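# Lift marquee roof off posts, lower it onto table

## Task

Lift the marquee's roof off its four posts and set it down low on the table, then open the grippers and move the arms away. The roof must stay there with no robot supporting it. No other object may end up moved, leaning or tipped over.

## Robot and tools

Setup: six identical i2rt Big YAM arms, named arm1 to arm6, stand on a table. Each has six joints, a two-finger gripper and a wrist camera. Two further cameras, cam_high and cam_low, are fixed in the room. The hand reaches roughly 1.0 m out from the joint-1 axis. Because each joint moves at its own speed, the hand may sweep a wide, curved path between two postures.

Scene frame: one shared frame in metres, origin on the floor, +z upward. Approximate arm foot positions, with heading in degrees measured counter-clockwise from +x:
- arm1 (+0.29, +0.65, +0.72), -102
- arm2 (-0.22, +0.65, +0.72), -85
- arm3 (-0.31, -0.65, +0.72), +99
- arm4 (+0.24, -0.65, +0.72), +83
- arm5 (-0.70, -0.07, +0.72), +8
- arm6 (+0.70, +0.08, +0.72), +166
The table top is therefore near z = 0.72. The hand point is midway between the fingertips. The hand's z axis runs along the fingers, and its y axis is the direction the fingers open and close.

Tool execute_actions. Arguments: "actions", a list with zero or one entry, and optionally "cameras". The single entry is an object keyed by arm name ("arm1" through "arm6"). Each arm you include takes {"joints": {...}}, and every arm gets its own separate set. Every value is an absolute target, never an offset from the current reading. Allowed keys, with ranges:
- joint1_rad: -2.879 to 2.879. Rotates the arm about its foot; positive is counter-clockwise seen from above; 0 unfolds the arm along its foot's heading.
- joint2_rad: 0 to 3.141. Shoulder; 0 points the upper arm backward, about level, and larger values raise it and then carry it forward.
- joint3_rad: 0 to 3.019. Elbow; 0 is fully folded, larger values open it.
- joint4_rad: -1.692 to 1.57. Hand pitch; positive tilts the fingers up.
- joint5_rad: -1.57 to 1.57. Sideways hand swing; positive goes to the arm's right.
- joint6_rad: -2.094 to 2.094. Hand roll; positive is clockwise viewed from behind the hand.
- gripper_m: 0 to 0.093. Fingertip gap in metres.
A joint counts as arrived within ±0.045, ±0.14, ±0.09, ±0.055, ±0.03, ±0.035 rad (joints 1 to 6) and ±0.003 m for the gripper. All motions in one action start at the same moment but may finish at different times. Any arm or joint you omit keeps pursuing its earlier target. An unknown key or an out-of-range number rejects the whole call, and nothing moves. "cameras" takes names from arm1_cam_wrist … arm6_cam_wrist, cam_high, cam_low, or "all". Omitting it, null or ["all"] returns every image; [] returns none. An empty actions list only reports state and pictures.

Tool wait: {"seconds": 0 to 10}. Sends no new command and returns the same state and images as an empty action.

Tool zoom_image: {"camera": name, "region": [x0, y0, x1, y1]} in pixels of that camera's most recent full image, with (0,0) at top-left. The region may be at most 504 by 504. All images are 896x504.

Tool finished_scene: {"scene": integer} naming the scene being ended. This is irreversible, and the result states whether the goal was met.

Reading results: joint_positions gives the current angles. The pictures line lists cameras in the same order as the returned images. Possible joint_status values:
- "off_target": stopped short of the target and may still be pushing.
- "contact_stop": the joint halted and now holds where it stopped.
- "time_out": the joint ran too long. It may still push toward its target, or toward a capped target near where it stands, and then on_its_own names it. Sending the joint its reported position relieves the push.
- "not_followed", or "joint command not followed" with a "cause:" line: the self/inter-arm clearance check held back that arm's joint targets. A gripper target in the same action still runs. The held-back targets may be retried on later actions until you send ones that pass.
- "limit_stop_at_motor_heat": the arm stopped for heat; resend the target.
on_its_own describes what the arm is doing without a command this call; "held at" is the target being held, not the actual angle. Joint torques are raw drive outputs that carry per-arm offsets, scaling and noise, so treat them as rough. A MOTOR HOT line appears from 85 °C. At 100 °C an OVER-TEMPERATURE FAULT drops that whole arm. If any result reports a stop, the later motion, wait and finished_scene calls in the same reply are skipped.

Cameras: calibration lines give K, distortion D, T_world_to_cam (scene to camera) and pos_world. Each may be off by a few millimetres and about a degree. Wrist camera poses are derived from joint readings, so they can be less accurate.

Cautions:
- A Big YAM does not yield on contact and keeps pushing hard. Sustained pushing or load-holding heats its motors, even while you are only thinking.
- Arms pressing firmly into each other ends the run. The clearance check can react late and does not cover fingers, gripper housings or wrist cameras.
- Avoid dropping, slamming or sliding the roof.
- Do not bump the posts or any other item.
- Never knock a rigid object out of the work area.
- An occasional brief push may disturb loose items.
- Before finishing, open the grippers and withdraw every arm so the roof rests unsupported.

Each tool is called after "Request:" as name(argument=value, ...) on one line, values as JSON.

## Session

Request:
execute_actions(actions=[])

Scene clock: 0.00 s.
Joint torques (N m, as the arm reports them, + toward a larger angle): no reading
Motor temperatures (°C, as the motors report them): arm1=[26 25 26 25 26 27] | arm2=[25 24 26 25 23 25] | arm3=[26 27 27 25 25 26] | arm4=[24 26 24 24 25 27] | arm5=[26 25 24 26 25 24] | arm6=[26 26 26 27 26 26]
arm1.joint_positions: joint1_rad=+0.246 joint2_rad=+0.433 joint3_rad=+0.565 joint4_rad=-1.250 joint5_rad=+0.216 joint6_rad=-0.388 gripper_m=+0.094
arm1.joint_status: not commanded
arm1.hand: x=+0.2673 y=+0.4558 z=+0.9848 quat_wxyz=(-0.044, -0.530, -0.812, +0.240) (m; scene frame)
arm2.joint_positions: joint1_rad=-0.352 joint2_rad=+0.510 joint3_rad=+0.407 joint4_rad=-0.998 joint5_rad=-0.252 joint6_rad=+0.285 gripper_m=+0.094
arm2.joint_status: not commanded
arm2.hand: x=-0.2439 y=+0.4339 z=+0.8994 quat_wxyz=(-0.249, -0.838, -0.479, +0.079) (m; scene frame)
arm3.joint_positions: joint1_rad=+0.117 joint2_rad=+0.339 joint3_rad=+0.667 joint4_rad=-1.399 joint5_rad=+0.297 joint6_rad=+0.502 gripper_m=+0.094
arm3.joint_status: not commanded
arm3.hand: x=-0.3055 y=-0.4771 z=+1.0335 quat_wxyz=(-0.227, +0.566, -0.775, -0.164) (m; scene frame)
arm4.joint_positions: joint1_rad=-0.200 joint2_rad=+0.470 joint3_rad=+0.480 joint4_rad=-1.106 joint5_rad=-0.134 joint6_rad=-0.564 gripper_m=+0.095
arm4.joint_status: not commanded
arm4.hand: x=+0.2762 y=-0.4415 z=+0.8945 quat_wxyz=(-0.189, +0.788, -0.568, -0.146) (m; scene frame)
arm5.joint_positions: joint1_rad=+0.401 joint2_rad=+0.408 joint3_rad=+0.600 joint4_rad=-1.301 joint5_rad=+0.088 joint6_rad=+0.258 gripper_m=+0.094
arm5.joint_status: not commanded
arm5.hand: x=-0.5373 y=+0.0214 z=+0.9688 quat_wxyz=(-0.227, +0.148, -0.962, -0.047) (m; scene frame)
arm6.joint_positions: joint1_rad=-0.310 joint2_rad=+0.496 joint3_rad=+0.455 joint4_rad=-1.054 joint5_rad=-0.290 joint6_rad=-0.212 gripper_m=+0.095
arm6.joint_status: not commanded
arm6.hand: x=+0.4937 y=+0.1533 z=+0.8967 quat_wxyz=(+0.044, +0.954, -0.137, -0.265) (m; scene frame)
pictures: arm1_cam_wrist, arm2_cam_wrist, arm3_cam_wrist, arm4_cam_wrist, arm5_cam_wrist, arm6_cam_wrist, cam_high, cam_low
Images, in order (width x height): arm1_cam_wrist 896x504, arm2_cam_wrist 896x504, arm3_cam_wrist 896x504, arm4_cam_wrist 896x504, arm5_cam_wrist 896x504, arm6_cam_wrist 896x504, cam_high 896x504, cam_low 896x504.

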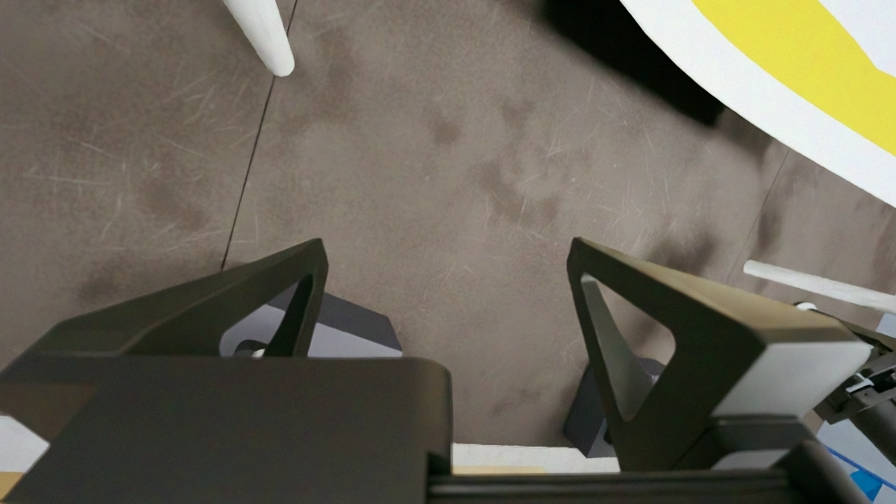

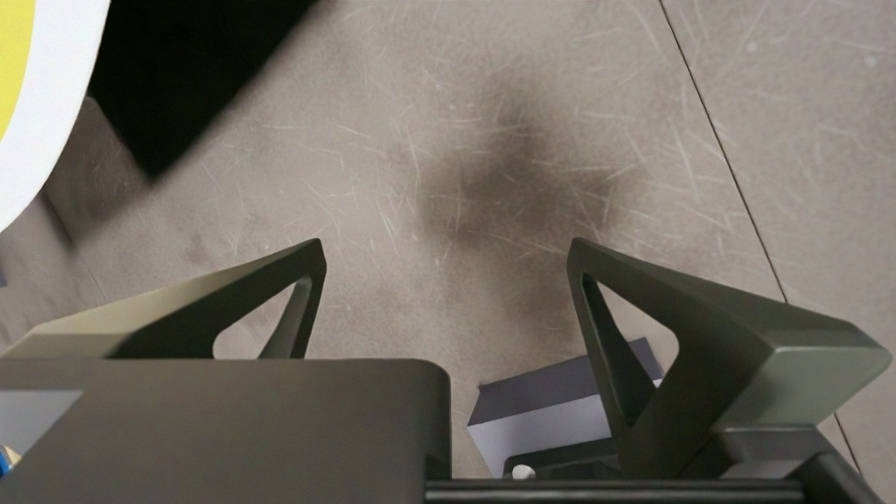

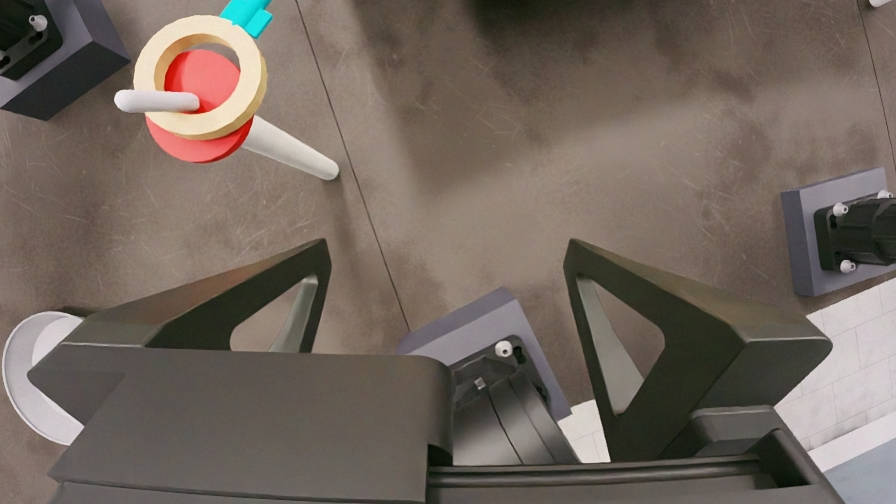

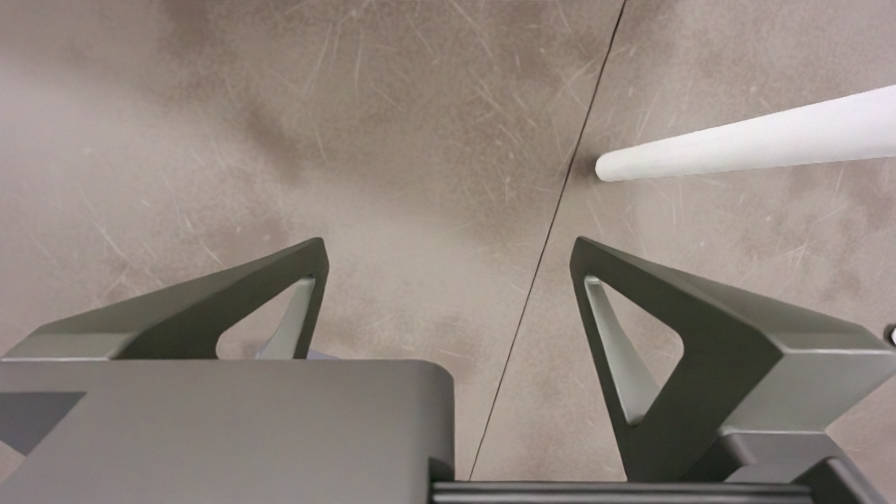

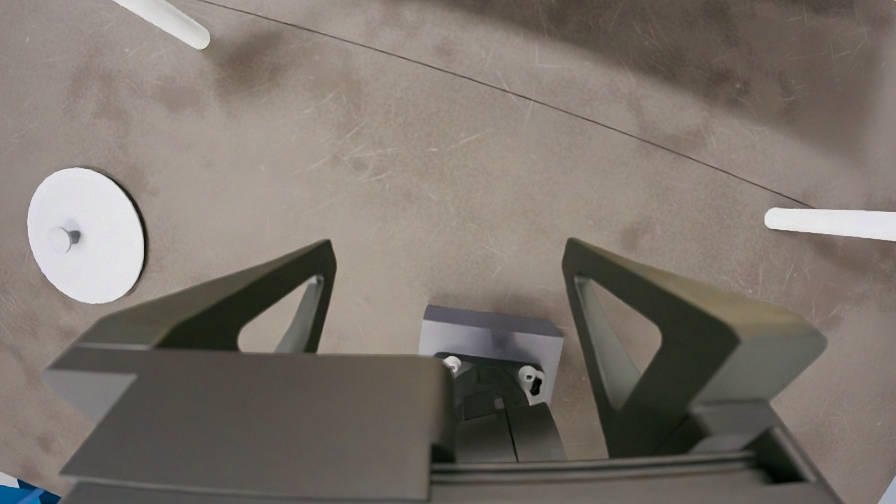

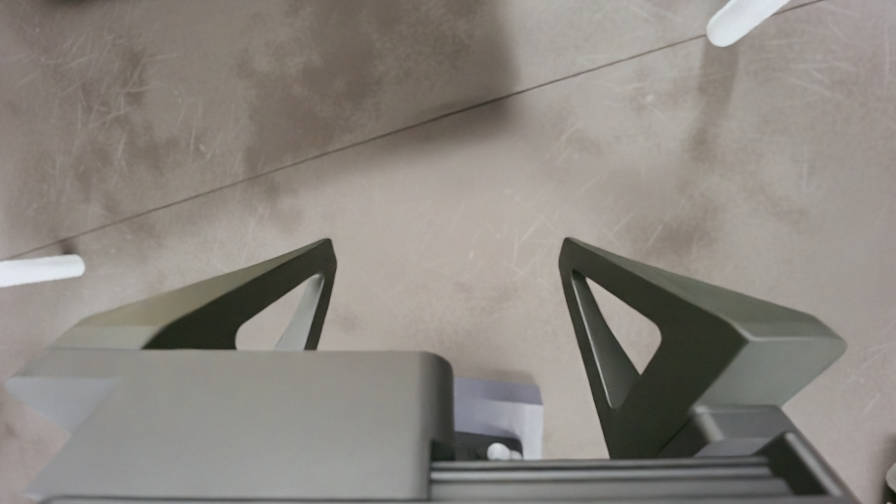

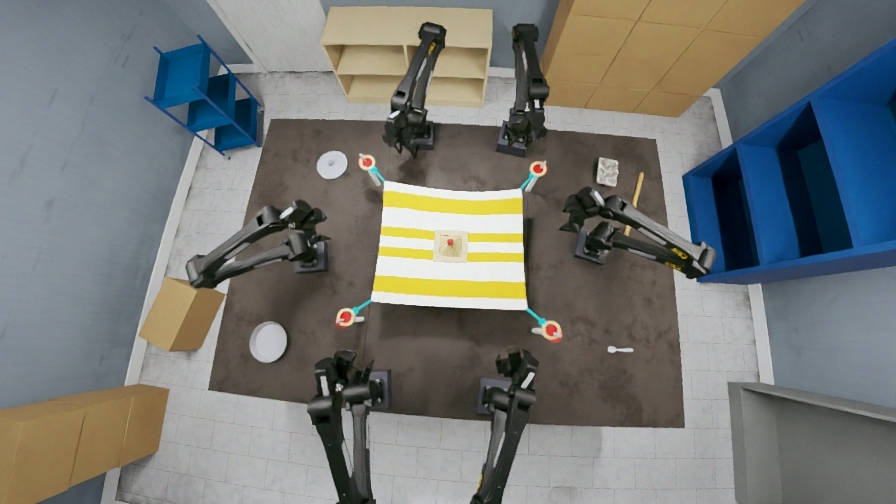

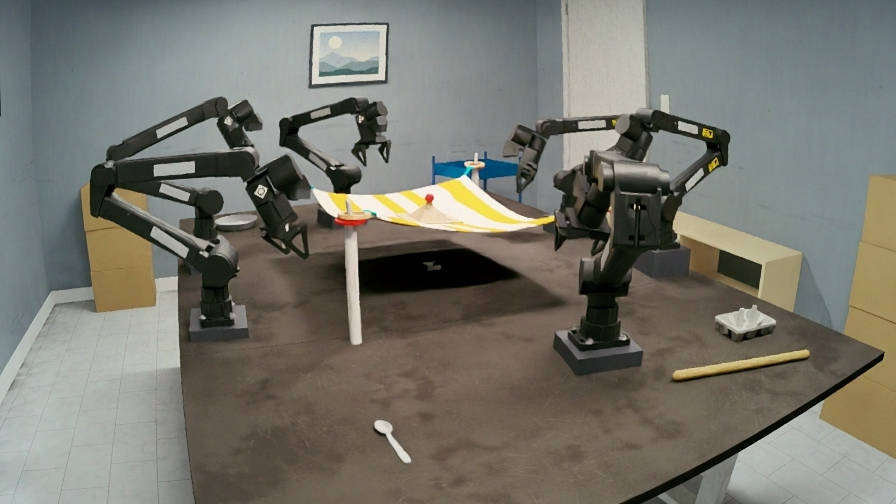

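Request:
zoom_image(camera="cam_high", region=[310, 130, 590, 360])

Request:
zoom_image(camera="cam_low", region=[290, 140, 570, 360])

Region (310, 130, 590, 360) of cam_high's 896x504 image, scaled by 1.800, with more detail than that image has; it fills the top 414 rows of this view, and the rest is white.

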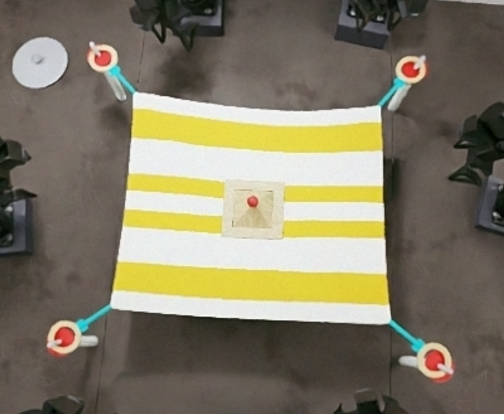

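Region (290, 140, 570, 360) of cam_low's 896x504 image, scaled by 1.800, with more detail than that image has; it fills the top 396 rows of this view, and the rest is white.

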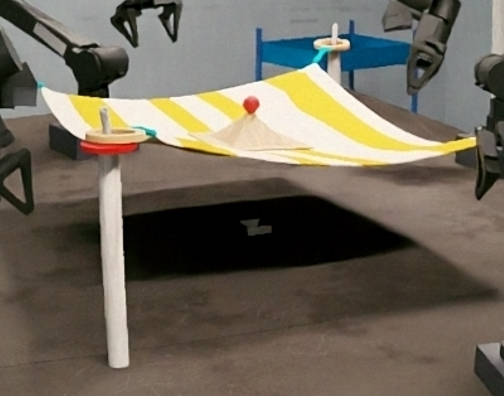

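Request:
execute_actions(actions=[{"arm1":{"joints":{"joint1_rad":0.35,"joint2_rad":0.9,"joint3_rad":1.15,"joint4_rad":-1.65,"joint5_rad":0,"joint6_rad":0.87}},"arm2":{"joints":{"joint2_rad":0.9,"joint3_rad":1.15,"joint4_rad":-1.65,"joint5_rad":0,"joint6_rad":-1.15}},"arm3":{"joints":{"joint1_rad":0.03,"joint2_rad":0.9,"joint3_rad":1.15,"joint4_rad":-1.65,"joint5_rad":0,"joint6_rad":1.13}},"arm4":{"joints":{"joint2_rad":0.9,"joint3_rad":1.15,"joint4_rad":-1.65,"joint5_rad":0,"joint6_rad":-1.34}},"arm5":{"joints":{"joint1_rad":0,"joint2_rad":0.1,"joint3_rad":0.3,"joint5_rad":0}},"arm6":{"joints":{"joint1_rad":0.2,"joint2_rad":0.1,"joint3_rad":0.3,"joint4_rad":-1.3,"joint5_rad":0}}}], cameras=["cam_low"])

Scene clock: 35.97 s.
Joint torques (N m, as the arm reports them, + toward a larger angle): arm1=[ 0.68 -4.67 14.26  0.56 -0.15  0.11] | arm2=[ 1.11 -0.6  10.85 -0.36  0.08 -0.08] | arm3=[ 1.14 -3.14 11.85 -0.24 -0.09  0.1 ] | arm4=[ 0.69 -2.95 13.61  0.31 -0.03 -0.05] | arm5=[ 2.36  4.21 10.33  1.18  0.09  0.03] | arm6=[-0.2   3.01  9.24  0.08  0.12 -0.02]
Motor temperatures (°C, as the motors report them): arm1=[26 25 31 25 26 27] | arm2=[25 24 32 25 23 25] | arm3=[26 27 32 25 25 26] | arm4=[24 26 30 24 25 27] | arm5=[26 26 30 26 25 24] | arm6=[26 26 32 27 26 26]
arm1.joint_positions: joint1_rad=+0.342 joint2_rad=+0.898 joint3_rad=+1.106 joint4_rad=-1.642 joint5_rad=+0.004 joint6_rad=+0.860 gripper_m=+0.094
arm1.joint_status: all done
arm1.hand: x=+0.3313 y=+0.4054 z=+1.1052 quat_wxyz=(-0.063, -0.902, -0.426, +0.019) (m; scene frame)
arm2.joint_positions: joint1_rad=-0.352 joint2_rad=+0.902 joint3_rad=+1.098 joint4_rad=-1.639 joint5_rad=-0.002 joint6_rad=-1.134 gripper_m=+0.094
arm2.joint_status: all done
arm2.hand: x=-0.2946 y=+0.4153 z=+1.0785 quat_wxyz=(-0.005, -0.362, -0.930, +0.063) (m; scene frame)
arm3.joint_positions: joint1_rad=+0.033 joint2_rad=+0.903 joint3_rad=+1.094 joint4_rad=-1.636 joint5_rad=+0.003 joint6_rad=+1.117 gripper_m=+0.094
arm3.joint_status: all done
arm3.hand: x=-0.3558 y=-0.4047 z=+1.0967 quat_wxyz=(-0.011, +0.313, -0.948, -0.057) (m; scene frame)
arm4.joint_positions: joint1_rad=-0.200 joint2_rad=+0.898 joint3_rad=+1.113 joint4_rad=-1.635 joint5_rad=-0.003 joint6_rad=-1.332 gripper_m=+0.095
arm4.joint_status: all done
arm4.hand: x=+0.3102 y=-0.4072 z=+1.0518 quat_wxyz=(-0.069, +0.965, -0.253, -0.004) (m; scene frame)
arm5.joint_positions: joint1_rad=+0.057 joint2_rad=+0.121 joint3_rad=+0.313 joint4_rad=-1.302 joint5_rad=+0.004 joint6_rad=+0.258 gripper_m=+0.094
arm5.joint_status: joint1_rad time_out (moved -0.345 of -0.401); the others done
arm5.on_its_own: joint1_rad is held at +0.068, not at your +0.000, since a time_out
arm5.hand: x=-0.5656 y=-0.0374 z=+0.8692 quat_wxyz=(-0.224, -0.010, -0.973, -0.047) (m; scene frame)
arm6.joint_positions: joint1_rad=+0.196 joint2_rad=+0.104 joint3_rad=+0.280 joint4_rad=-1.283 joint5_rad=-0.003 joint6_rad=-0.212 gripper_m=+0.095
arm6.joint_status: all done
arm6.hand: x=+0.5613 y=+0.0887 z=+0.8391 quat_wxyz=(-0.026, +0.971, +0.074, -0.224) (m; scene frame)
pictures: cam_low
joint command not followed: on one or more control steps a check withheld the commanded joint targets of the arm5 arm, and it was not sent them on those steps.
cause: the commanded joint targets would bring two parts of the arm too close to each other (its upper arm (the part past joint 2) and its fingers); next, command targets that bring no two parts of the arm closer together.
Images, in order (width x height): cam_low 896x504.

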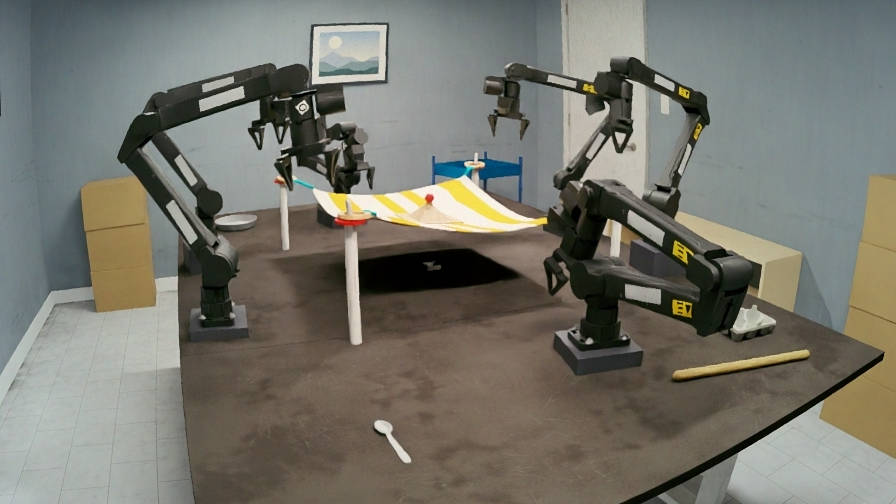

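Request:
execute_actions(actions=[{"arm1":{"joints":{"joint2_rad":1.17,"joint3_rad":1.28}},"arm2":{"joints":{"joint1_rad":-0.5,"joint2_rad":1.3,"joint3_rad":1.45}},"arm3":{"joints":{"joint2_rad":1.22,"joint3_rad":1.33}},"arm4":{"joints":{"joint1_rad":-0.29,"joint2_rad":1.27,"joint3_rad":1.45}},"arm5":{"joints":{"joint1_rad":0.06,"joint2_rad":0.15,"joint3_rad":0.4}}}], cameras=["arm1_cam_wrist","arm2_cam_wrist","arm3_cam_wrist","arm4_cam_wrist","cam_low"])

Scene clock: 44.43 s.
Joint torques (N m, as the arm reports them, + toward a larger angle): arm1=[ 0.58 -9.38 12.9   0.51 -0.15  0.12] | arm2=[ 0.97 -7.05 11.06 -0.34  0.03 -0.08] | arm3=[ 0.74 -8.88 10.51 -0.18 -0.12  0.13] | arm4=[  0.23 -10.82  14.27   0.36  -0.06  -0.05] | arm5=[ 1.72  4.79 13.91  1.2   0.09  0.03] | arm6=[0.09 3.3  9.28 0.09 0.17 0.  ]
Motor temperatures (°C, as the motors report them): arm1=[26 25 32 25 26 27] | arm2=[25 24 33 25 23 25] | arm3=[26 27 33 25 25 26] | arm4=[24 26 30 24 25 27] | arm5=[26 26 30 26 25 24] | arm6=[26 26 32 27 26 26]
arm1.joint_positions: joint1_rad=+0.342 joint2_rad=+1.177 joint3_rad=+1.251 joint4_rad=-1.647 joint5_rad=+0.004 joint6_rad=+0.861 gripper_m=+0.094
arm1.joint_status: all done
arm1.hand: x=+0.3437 y=+0.3331 z=+1.0890 quat_wxyz=(+0.005, -0.905, -0.426, +0.001) (m; scene frame)
arm2.joint_positions: joint1_rad=-0.498 joint2_rad=+1.314 joint3_rad=+1.393 joint4_rad=-1.646 joint5_rad=-0.001 joint6_rad=-1.136 gripper_m=+0.094
arm2.joint_status: all done
arm2.hand: x=-0.3837 y=+0.3145 z=+1.0767 quat_wxyz=(-0.001, -0.430, -0.903, +0.002) (m; scene frame)
arm3.joint_positions: joint1_rad=+0.033 joint2_rad=+1.233 joint3_rad=+1.292 joint4_rad=-1.641 joint5_rad=+0.002 joint6_rad=+1.117 gripper_m=+0.094
arm3.joint_status: all done
arm3.hand: x=-0.3725 y=-0.3140 z=+1.0843 quat_wxyz=(-0.002, +0.313, -0.950, +0.011) (m; scene frame)
arm4.joint_positions: joint1_rad=-0.285 joint2_rad=+1.280 joint3_rad=+1.406 joint4_rad=-1.641 joint5_rad=-0.003 joint6_rad=-1.333 gripper_m=+0.095
arm4.joint_status: all done
arm4.hand: x=+0.3732 y=-0.2997 z=+1.0581 quat_wxyz=(-0.021, +0.956, -0.293, -0.003) (m; scene frame)
arm5.joint_positions: joint1_rad=+0.057 joint2_rad=+0.134 joint3_rad=+0.340 joint4_rad=-1.302 joint5_rad=+0.004 joint6_rad=+0.258 gripper_m=+0.094
arm5.joint_status: all done
arm5.hand: x=-0.5621 y=-0.0364 z=+0.8810 quat_wxyz=(-0.230, -0.010, -0.972, -0.049) (m; scene frame)
arm6.joint_positions: joint1_rad=+0.196 joint2_rad=+0.104 joint3_rad=+0.280 joint4_rad=-1.283 joint5_rad=-0.003 joint6_rad=-0.212 gripper_m=+0.095
arm6.joint_status: not commanded
arm6.hand: x=+0.5613 y=+0.0887 z=+0.8391 quat_wxyz=(-0.026, +0.971, +0.074, -0.224) (m; scene frame)
pictures: arm1_cam_wrist, arm2_cam_wrist, arm3_cam_wrist, arm4_cam_wrist, cam_low
camera_calibration (this result's frames):
arm1_cam_wrist: T_world_to_cam=[[-0.776977, 0.629488, 0.00717125, 0.0444839], [0.515817, 0.63006, 0.58048, -1.01298], [0.360887, 0.454719, -0.814243, 0.733256], [0, 0, 0, 1]] pos_world=[0.292453, 0.27681, 1.18474]
arm2_cam_wrist: T_world_to_cam=[[-0.778187, -0.628007, 0.00567816, -0.105467], [-0.508242, 0.635041, 0.581733, -1.01913], [-0.368938, 0.449811, -0.81336, 0.715929], [0, 0, 0, 1]] pos_world=[-0.335905, 0.258924, 1.17577]
arm3_cam_wrist: T_world_to_cam=[[0.584644, -0.81115, 0.0150927, -0.0536599], [-0.658198, -0.463362, 0.593355, -1.03263], [-0.474306, -0.356836, -0.804799, 0.707804], [0, 0, 0, 1]] pos_world=[-0.312589, -0.26944, 1.18317]
arm4_cam_wrist: T_world_to_cam=[[0.561063, 0.826743, 0.0412915, -0.00689494], [0.658949, -0.476269, 0.582197, -1.00045], [0.500993, -0.29944, -0.811999, 0.708643], [0, 0, 0, 1]] pos_world=[0.30809, -0.258588, 1.15816]
Images, in order (width x height): arm1_cam_wrist 896x504, arm2_cam_wrist 896x504, arm3_cam_wrist 896x504, arm4_cam_wrist 896x504, cam_low 896x504.

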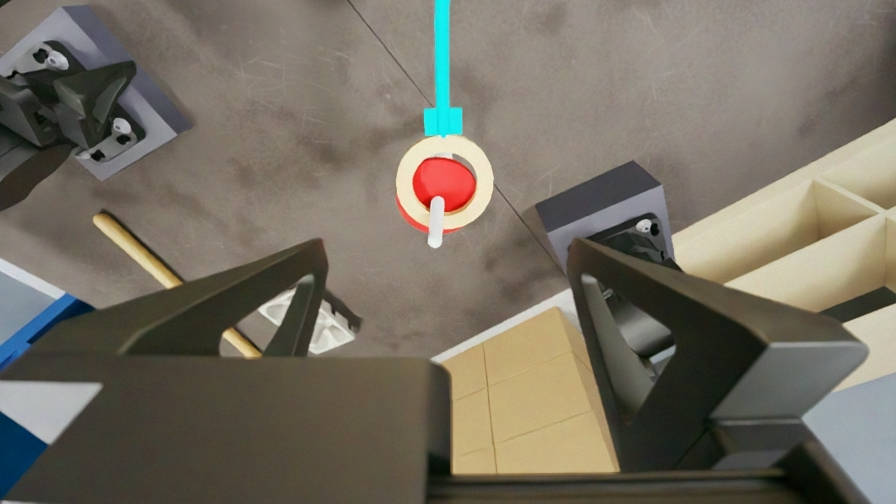

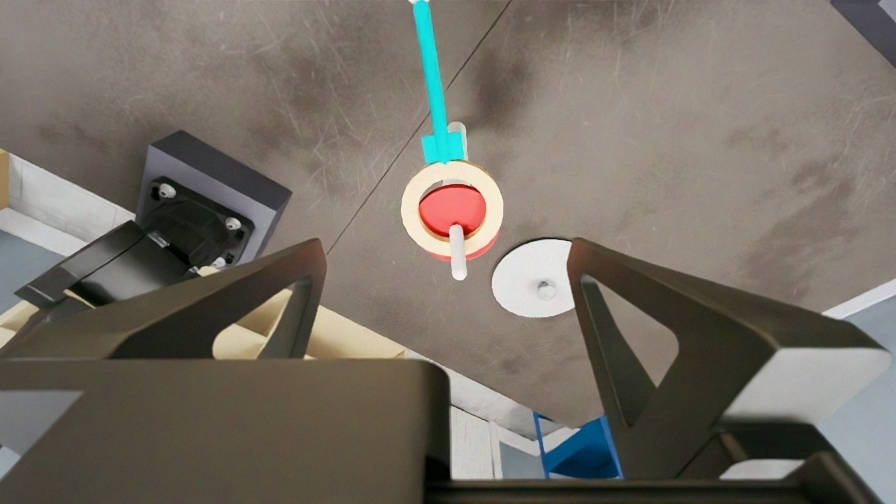

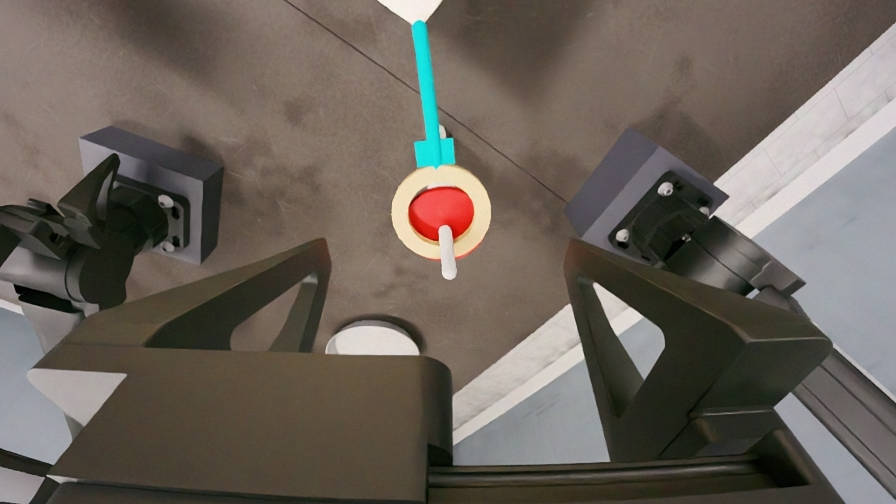

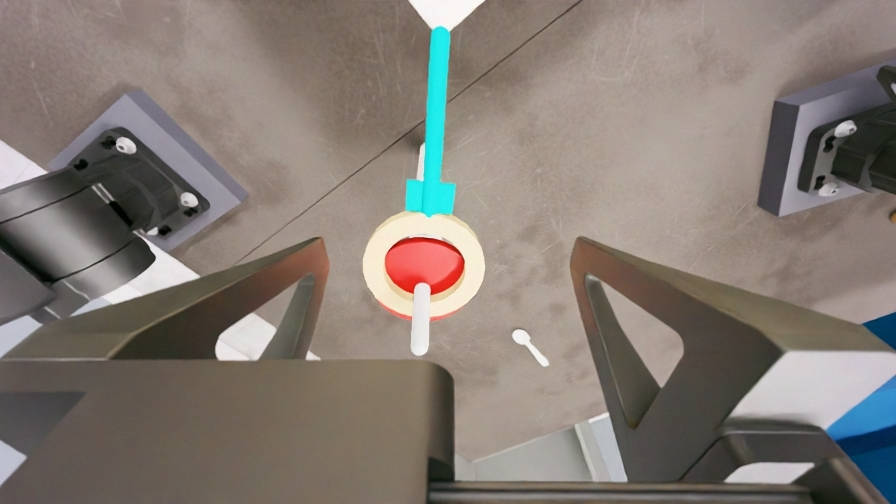

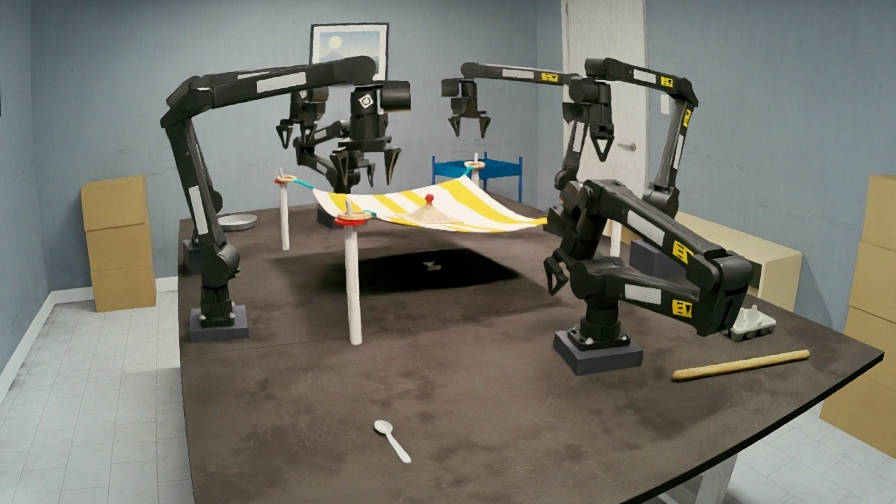

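Request:
execute_actions(actions=[{"arm1":{"joints":{"joint1_rad":0.315,"joint3_rad":1.0,"joint4_rad":-1.36}},"arm2":{"joints":{"joint3_rad":1.2,"joint4_rad":-1.41,"joint6_rad":-1.24}},"arm3":{"joints":{"joint1_rad":0.055,"joint3_rad":1.09,"joint4_rad":-1.39,"joint6_rad":1.02}},"arm4":{"joints":{"joint1_rad":-0.325,"joint3_rad":1.32,"joint4_rad":-1.575}}}], cameras=["arm1_cam_wrist","arm2_cam_wrist","arm3_cam_wrist","arm4_cam_wrist","cam_low"])

Scene clock: 59.50 s.
Joint torques (N m, as the arm reports them, + toward a larger angle): arm1=[-0.98 -8.32 10.42  1.01 -0.14  0.11] | arm2=[ 1.01 -6.25  7.99  0.42  0.02 -0.08] | arm3=[ 1.64 -8.67  8.61  1.08 -0.09 -0.09] | arm4=[  0.15 -10.16  10.16   1.17  -0.07  -0.04] | arm5=[ 1.77  4.84 13.9   1.21  0.09  0.03] | arm6=[ 0.24  3.6   9.21  0.18  0.16 -0.02]
Motor temperatures (°C, as the motors report them): arm1=[26 25 32 25 26 27] | arm2=[25 24 33 25 23 25] | arm3=[26 27 33 25 25 26] | arm4=[24 26 31 24 25 27] | arm5=[26 26 33 26 25 24] | arm6=[26 26 32 27 26 26]
arm1.joint_positions: joint1_rad=+0.327 joint2_rad=+1.165 joint3_rad=+0.999 joint4_rad=-1.369 joint5_rad=+0.003 joint6_rad=+0.861 gripper_m=+0.094
arm1.joint_status: all done
arm1.hand: x=+0.3389 y=+0.3324 z=+0.9965 quat_wxyz=(-0.013, -0.908, -0.419, +0.006) (m; scene frame)
arm2.joint_positions: joint1_rad=-0.498 joint2_rad=+1.307 joint3_rad=+1.188 joint4_rad=-1.423 joint5_rad=-0.001 joint6_rad=-1.224 gripper_m=+0.094
arm2.joint_status: all done
arm2.hand: x=-0.3844 y=+0.3131 z=+1.0011 quat_wxyz=(+0.000, -0.389, -0.921, +0.014) (m; scene frame)
arm3.joint_positions: joint1_rad=+0.050 joint2_rad=+1.230 joint3_rad=+1.079 joint4_rad=-1.406 joint5_rad=+0.002 joint6_rad=+1.034 gripper_m=+0.094
arm3.joint_status: all done
arm3.hand: x=-0.3780 y=-0.3145 z=+1.0041 quat_wxyz=(-0.004, +0.360, -0.933, -0.002) (m; scene frame)
arm4.joint_positions: joint1_rad=-0.319 joint2_rad=+1.273 joint3_rad=+1.319 joint4_rad=-1.591 joint5_rad=-0.003 joint6_rad=-1.333 gripper_m=+0.095
arm4.joint_status: all done
arm4.hand: x=+0.3820 y=-0.3112 z=+1.0272 quat_wxyz=(-0.007, +0.951, -0.310, -0.004) (m; scene frame)
arm5.joint_positions: joint1_rad=+0.057 joint2_rad=+0.134 joint3_rad=+0.340 joint4_rad=-1.302 joint5_rad=+0.004 joint6_rad=+0.258 gripper_m=+0.094
arm5.joint_status: not commanded
arm5.hand: x=-0.5621 y=-0.0364 z=+0.8810 quat_wxyz=(-0.230, -0.010, -0.972, -0.049) (m; scene frame)
arm6.joint_positions: joint1_rad=+0.196 joint2_rad=+0.104 joint3_rad=+0.280 joint4_rad=-1.283 joint5_rad=-0.003 joint6_rad=-0.212 gripper_m=+0.095
arm6.joint_status: not commanded
arm6.hand: x=+0.5613 y=+0.0887 z=+0.8391 quat_wxyz=(-0.026, +0.971, +0.074, -0.224) (m; scene frame)
pictures: arm1_cam_wrist, arm2_cam_wrist, arm3_cam_wrist, arm4_cam_wrist, cam_low
camera_calibration (this result's frames):
arm1_cam_wrist: T_world_to_cam=[[-0.767251, 0.640998, -0.0211546, 0.0629721], [0.521887, 0.643172, 0.560324, -0.942698], [0.372773, 0.418869, -0.828003, 0.681608], [0, 0, 0, 1]] pos_world=[0.286213, 0.280448, 1.09392]
arm2_cam_wrist: T_world_to_cam=[[-0.719449, -0.693931, 0.0292067, -0.0868169], [-0.555917, 0.600548, 0.574715, -0.975053], [-0.416353, 0.397242, -0.817832, 0.657523], [0, 0, 0, 1]] pos_world=[-0.330747, 0.264126, 1.10066]
arm3_cam_wrist: T_world_to_cam=[[0.663633, -0.748022, -0.0073507, 0.0225579], [-0.604001, -0.541605, 0.584677, -0.984328], [-0.441333, -0.383571, -0.811233, 0.651026], [0, 0, 0, 1]] pos_world=[-0.322186, -0.266528, 1.10381]
arm4_cam_wrist: T_world_to_cam=[[0.589267, 0.807833, 0.0130406, 0.0113735], [0.648594, -0.482613, 0.588566, -0.998331], [0.481757, -0.338365, -0.808344, 0.667157], [0, 0, 0, 1]] pos_world=[0.319402, -0.265253, 1.12673]
Images, in order (width x height): arm1_cam_wrist 896x504, arm2_cam_wrist 896x504, arm3_cam_wrist 896x504, arm4_cam_wrist 896x504, cam_low 896x504.

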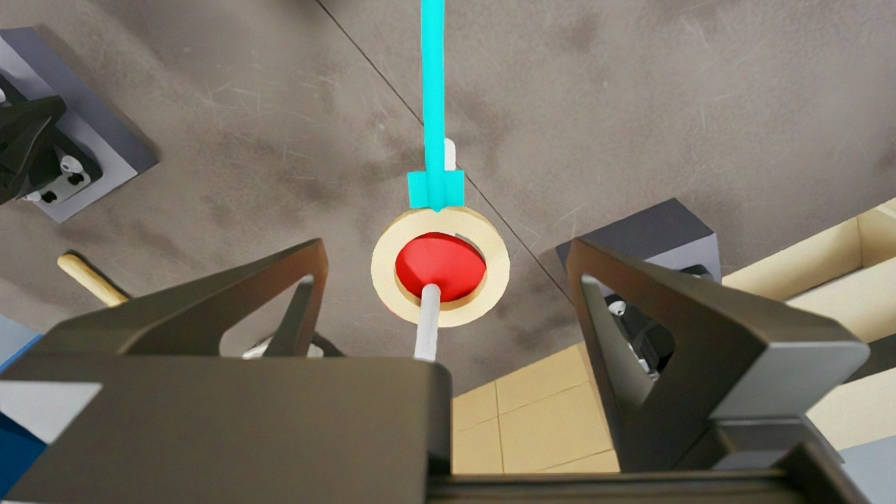

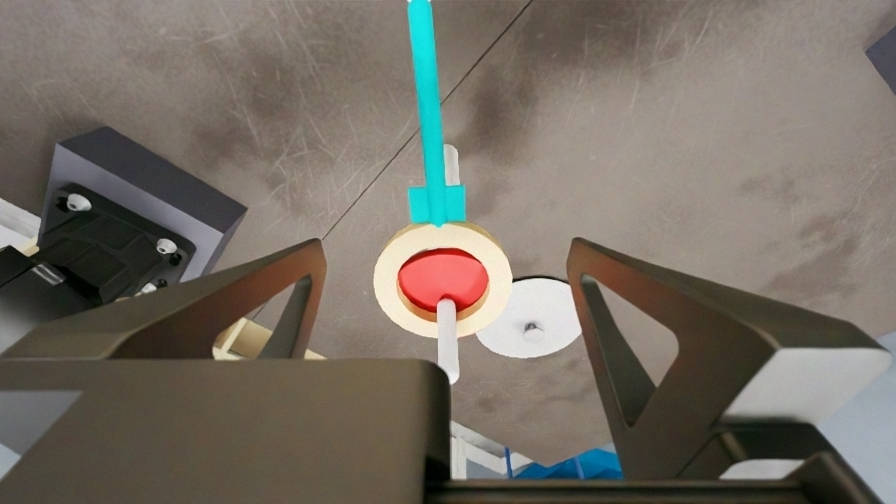

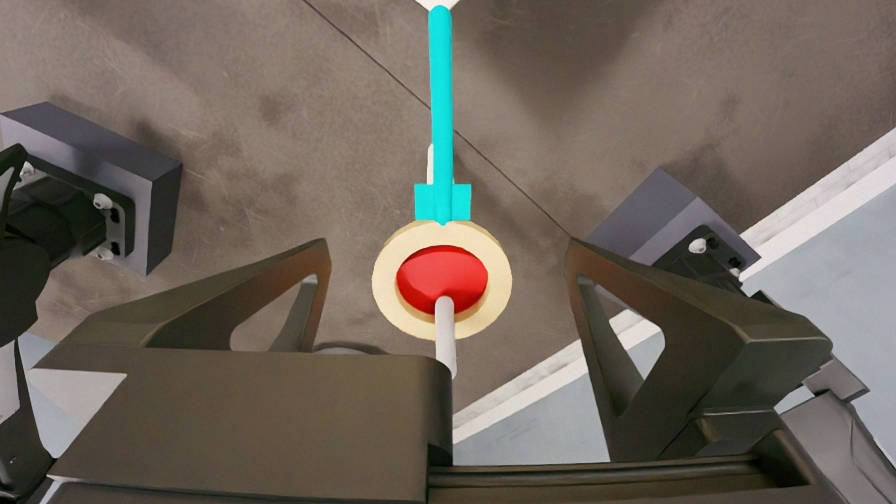

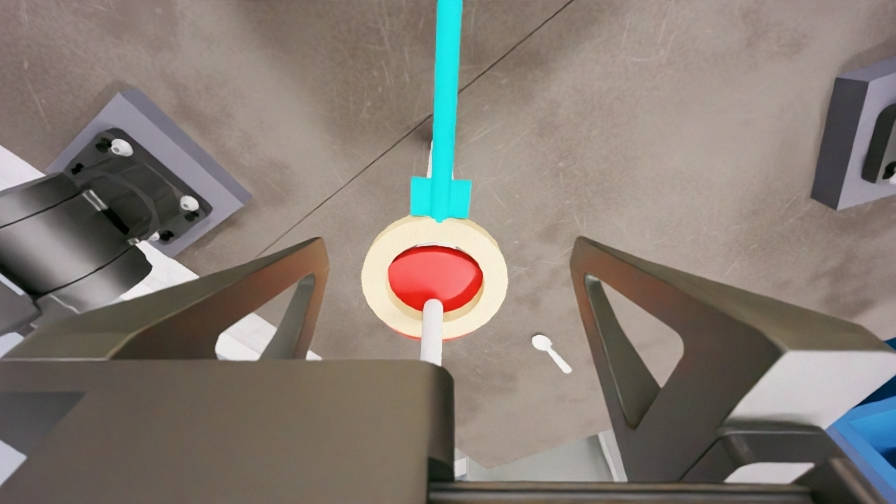

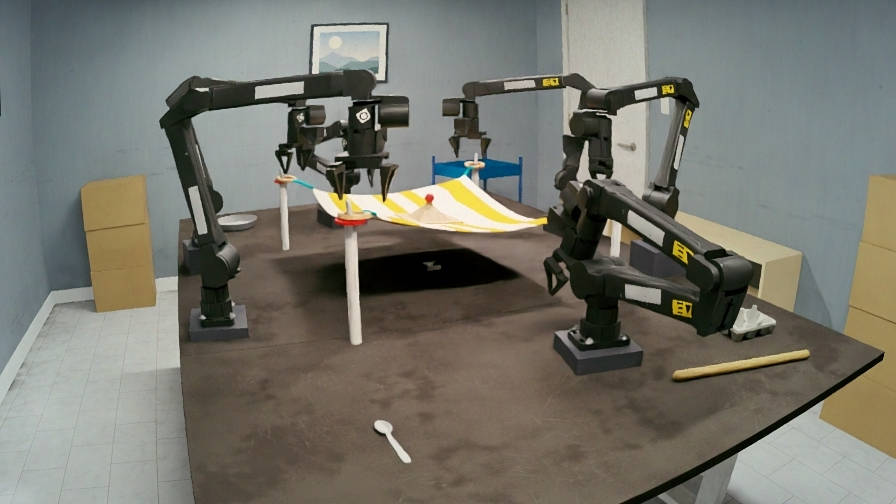

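Request:
execute_actions(actions=[{"arm1":{"joints":{"joint2_rad":1.21,"joint3_rad":0.89,"joint4_rad":-1.2,"gripper_m":0.07}},"arm2":{"joints":{"joint2_rad":1.33,"joint3_rad":1.085,"joint4_rad":-1.265,"gripper_m":0.07}},"arm3":{"joints":{"joint2_rad":1.26,"joint3_rad":0.98,"joint4_rad":-1.24,"gripper_m":0.07}},"arm4":{"joints":{"joint1_rad":-0.292,"joint3_rad":1.2,"joint4_rad":-1.455,"gripper_m":0.07}}}], cameras=["arm1_cam_wrist","arm2_cam_wrist","arm3_cam_wrist","arm4_cam_wrist","cam_low"])

Scene clock: 67.90 s.
Joint torques (N m, as the arm reports them, + toward a larger angle): arm1=[-0.92 -8.65 10.17  1.02 -0.1   0.1 ] | arm2=[ 0.99 -6.55  7.72  0.41  0.02 -0.09] | arm3=[ 1.73 -6.76  8.29  1.14 -0.08 -0.12] | arm4=[ 1.36 -9.82 10.25  1.15 -0.06 -0.05] | arm5=[ 1.74  4.84 13.9   1.21  0.09  0.03] | arm6=[ 0.05  2.35  9.22  0.05  0.16 -0.03]
Motor temperatures (°C, as the motors report them): arm1=[26 25 32 25 26 27] | arm2=[25 24 32 25 23 25] | arm3=[26 27 33 25 25 26] | arm4=[24 26 30 24 25 27] | arm5=[26 26 33 26 25 24] | arm6=[26 26 32 27 26 26]
arm1.joint_positions: joint1_rad=+0.327 joint2_rad=+1.207 joint3_rad=+0.888 joint4_rad=-1.209 joint5_rad=+0.002 joint6_rad=+0.862 gripper_m=+0.070
arm1.joint_status: all done
arm1.hand: x=+0.3396 y=+0.3292 z=+0.9436 quat_wxyz=(-0.018, -0.908, -0.419, +0.006) (m; scene frame)
arm2.joint_positions: joint1_rad=-0.498 joint2_rad=+1.337 joint3_rad=+1.074 joint4_rad=-1.279 joint5_rad=-0.001 joint6_rad=-1.225 gripper_m=+0.070
arm2.joint_status: all done
arm2.hand: x=-0.3849 y=+0.3119 z=+0.9480 quat_wxyz=(+0.000, -0.389, -0.921, +0.014) (m; scene frame)
arm3.joint_positions: joint1_rad=+0.050 joint2_rad=+1.250 joint3_rad=+0.970 joint4_rad=-1.256 joint5_rad=+0.002 joint6_rad=+1.033 gripper_m=+0.070
arm3.joint_status: all done
arm3.hand: x=-0.3781 y=-0.3127 z=+0.9572 quat_wxyz=(-0.005, +0.361, -0.933, -0.012) (m; scene frame)
arm4.joint_positions: joint1_rad=-0.300 joint2_rad=+1.270 joint3_rad=+1.198 joint4_rad=-1.471 joint5_rad=-0.003 joint6_rad=-1.333 gripper_m=+0.070
arm4.joint_status: all done
arm4.hand: x=+0.3748 y=-0.3103 z=+0.9820 quat_wxyz=(-0.008, +0.954, -0.301, -0.004) (m; scene frame)
arm5.joint_positions: joint1_rad=+0.057 joint2_rad=+0.134 joint3_rad=+0.340 joint4_rad=-1.302 joint5_rad=+0.004 joint6_rad=+0.258 gripper_m=+0.094
arm5.joint_status: not commanded
arm5.hand: x=-0.5621 y=-0.0364 z=+0.8810 quat_wxyz=(-0.230, -0.010, -0.972, -0.049) (m; scene frame)
arm6.joint_positions: joint1_rad=+0.196 joint2_rad=+0.104 joint3_rad=+0.280 joint4_rad=-1.283 joint5_rad=-0.003 joint6_rad=-0.212 gripper_m=+0.095
arm6.joint_status: not commanded
arm6.hand: x=+0.5613 y=+0.0887 z=+0.8391 quat_wxyz=(-0.026, +0.971, +0.074, -0.224) (m; scene frame)
pictures: arm1_cam_wrist, arm2_cam_wrist, arm3_cam_wrist, arm4_cam_wrist, cam_low
camera_calibration (this result's frames):
arm1_cam_wrist: T_world_to_cam=[[-0.766728, 0.641351, -0.0282404, 0.0708662], [0.520981, 0.647325, 0.556371, -0.90863], [0.37511, 0.411873, -0.830454, 0.642718], [0, 0, 0, 1]] pos_world=[0.286624, 0.278011, 1.04128]
arm2_cam_wrist: T_world_to_cam=[[-0.719174, -0.694185, 0.0299273, -0.0869785], [-0.555948, 0.600728, 0.574497, -0.944019], [-0.416786, 0.396525, -0.817959, 0.614547], [0, 0, 0, 1]] pos_world=[-0.331244, 0.263036, 1.04761]
arm3_cam_wrist: T_world_to_cam=[[0.664206, -0.747138, -0.0248187, 0.0408546], [-0.601212, -0.55362, 0.576237, -0.950649], [-0.444268, -0.367819, -0.816906, 0.622832], [0, 0, 0, 1]] pos_world=[-0.321973, -0.266685, 1.05761]
arm4_cam_wrist: T_world_to_cam=[[0.574068, 0.818678, 0.0145678, 0.0230222], [0.65728, -0.471358, 0.588052, -0.965859], [0.488292, -0.328007, -0.808692, 0.63552], [0, 0, 0, 1]] pos_world=[0.311304, -0.265658, 1.08158]
Images, in order (width x height): arm1_cam_wrist 896x504, arm2_cam_wrist 896x504, arm3_cam_wrist 896x504, arm4_cam_wrist 896x504, cam_low 896x504.

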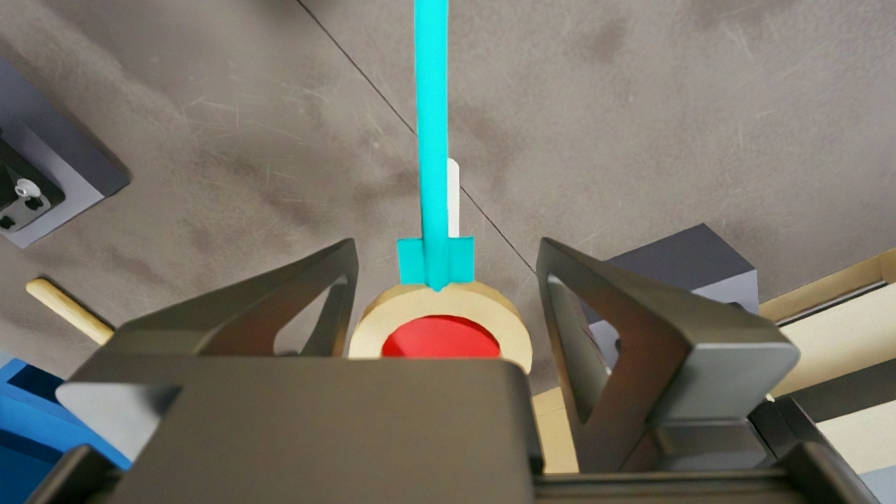

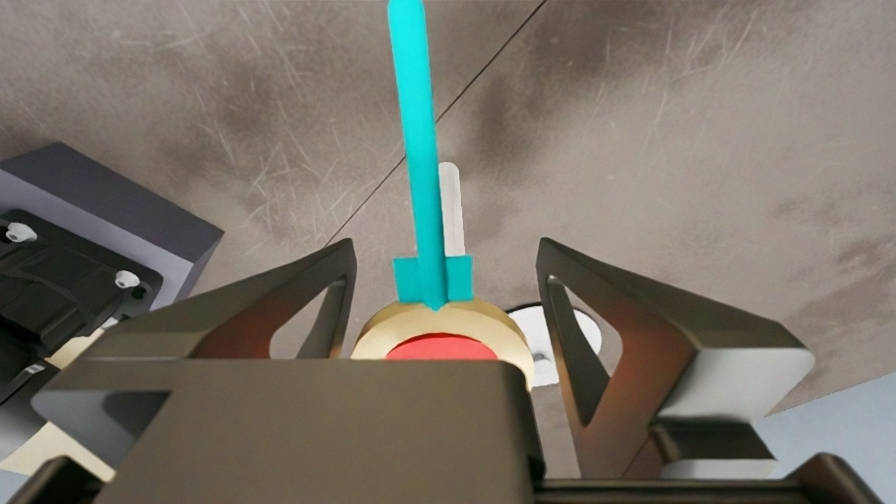

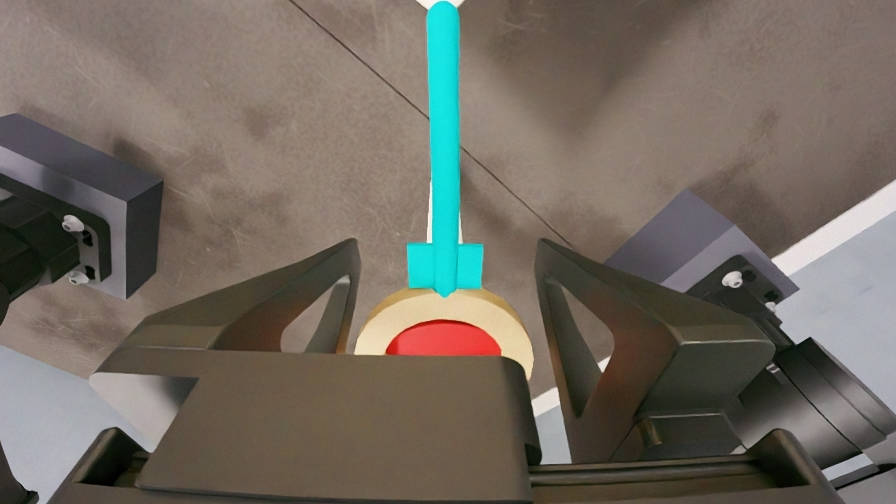

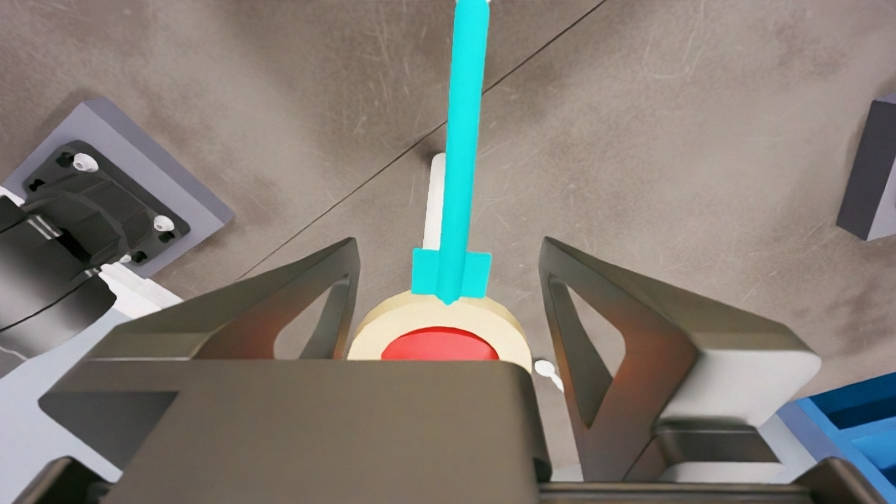

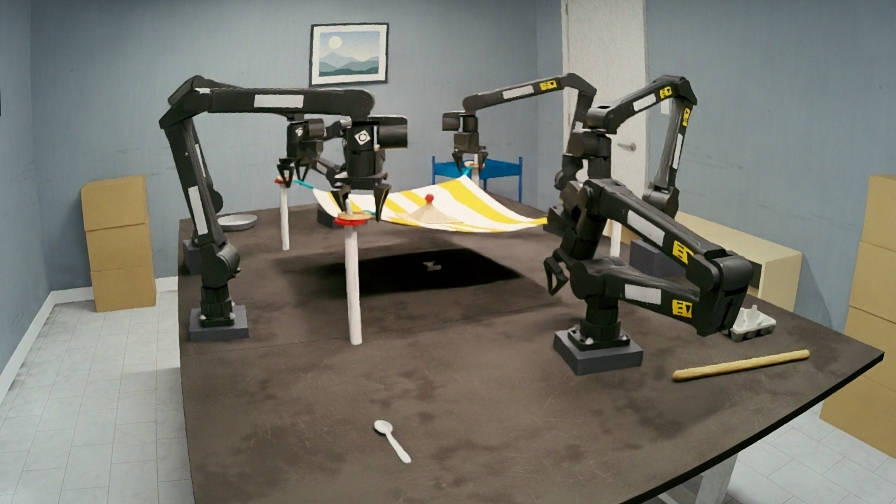

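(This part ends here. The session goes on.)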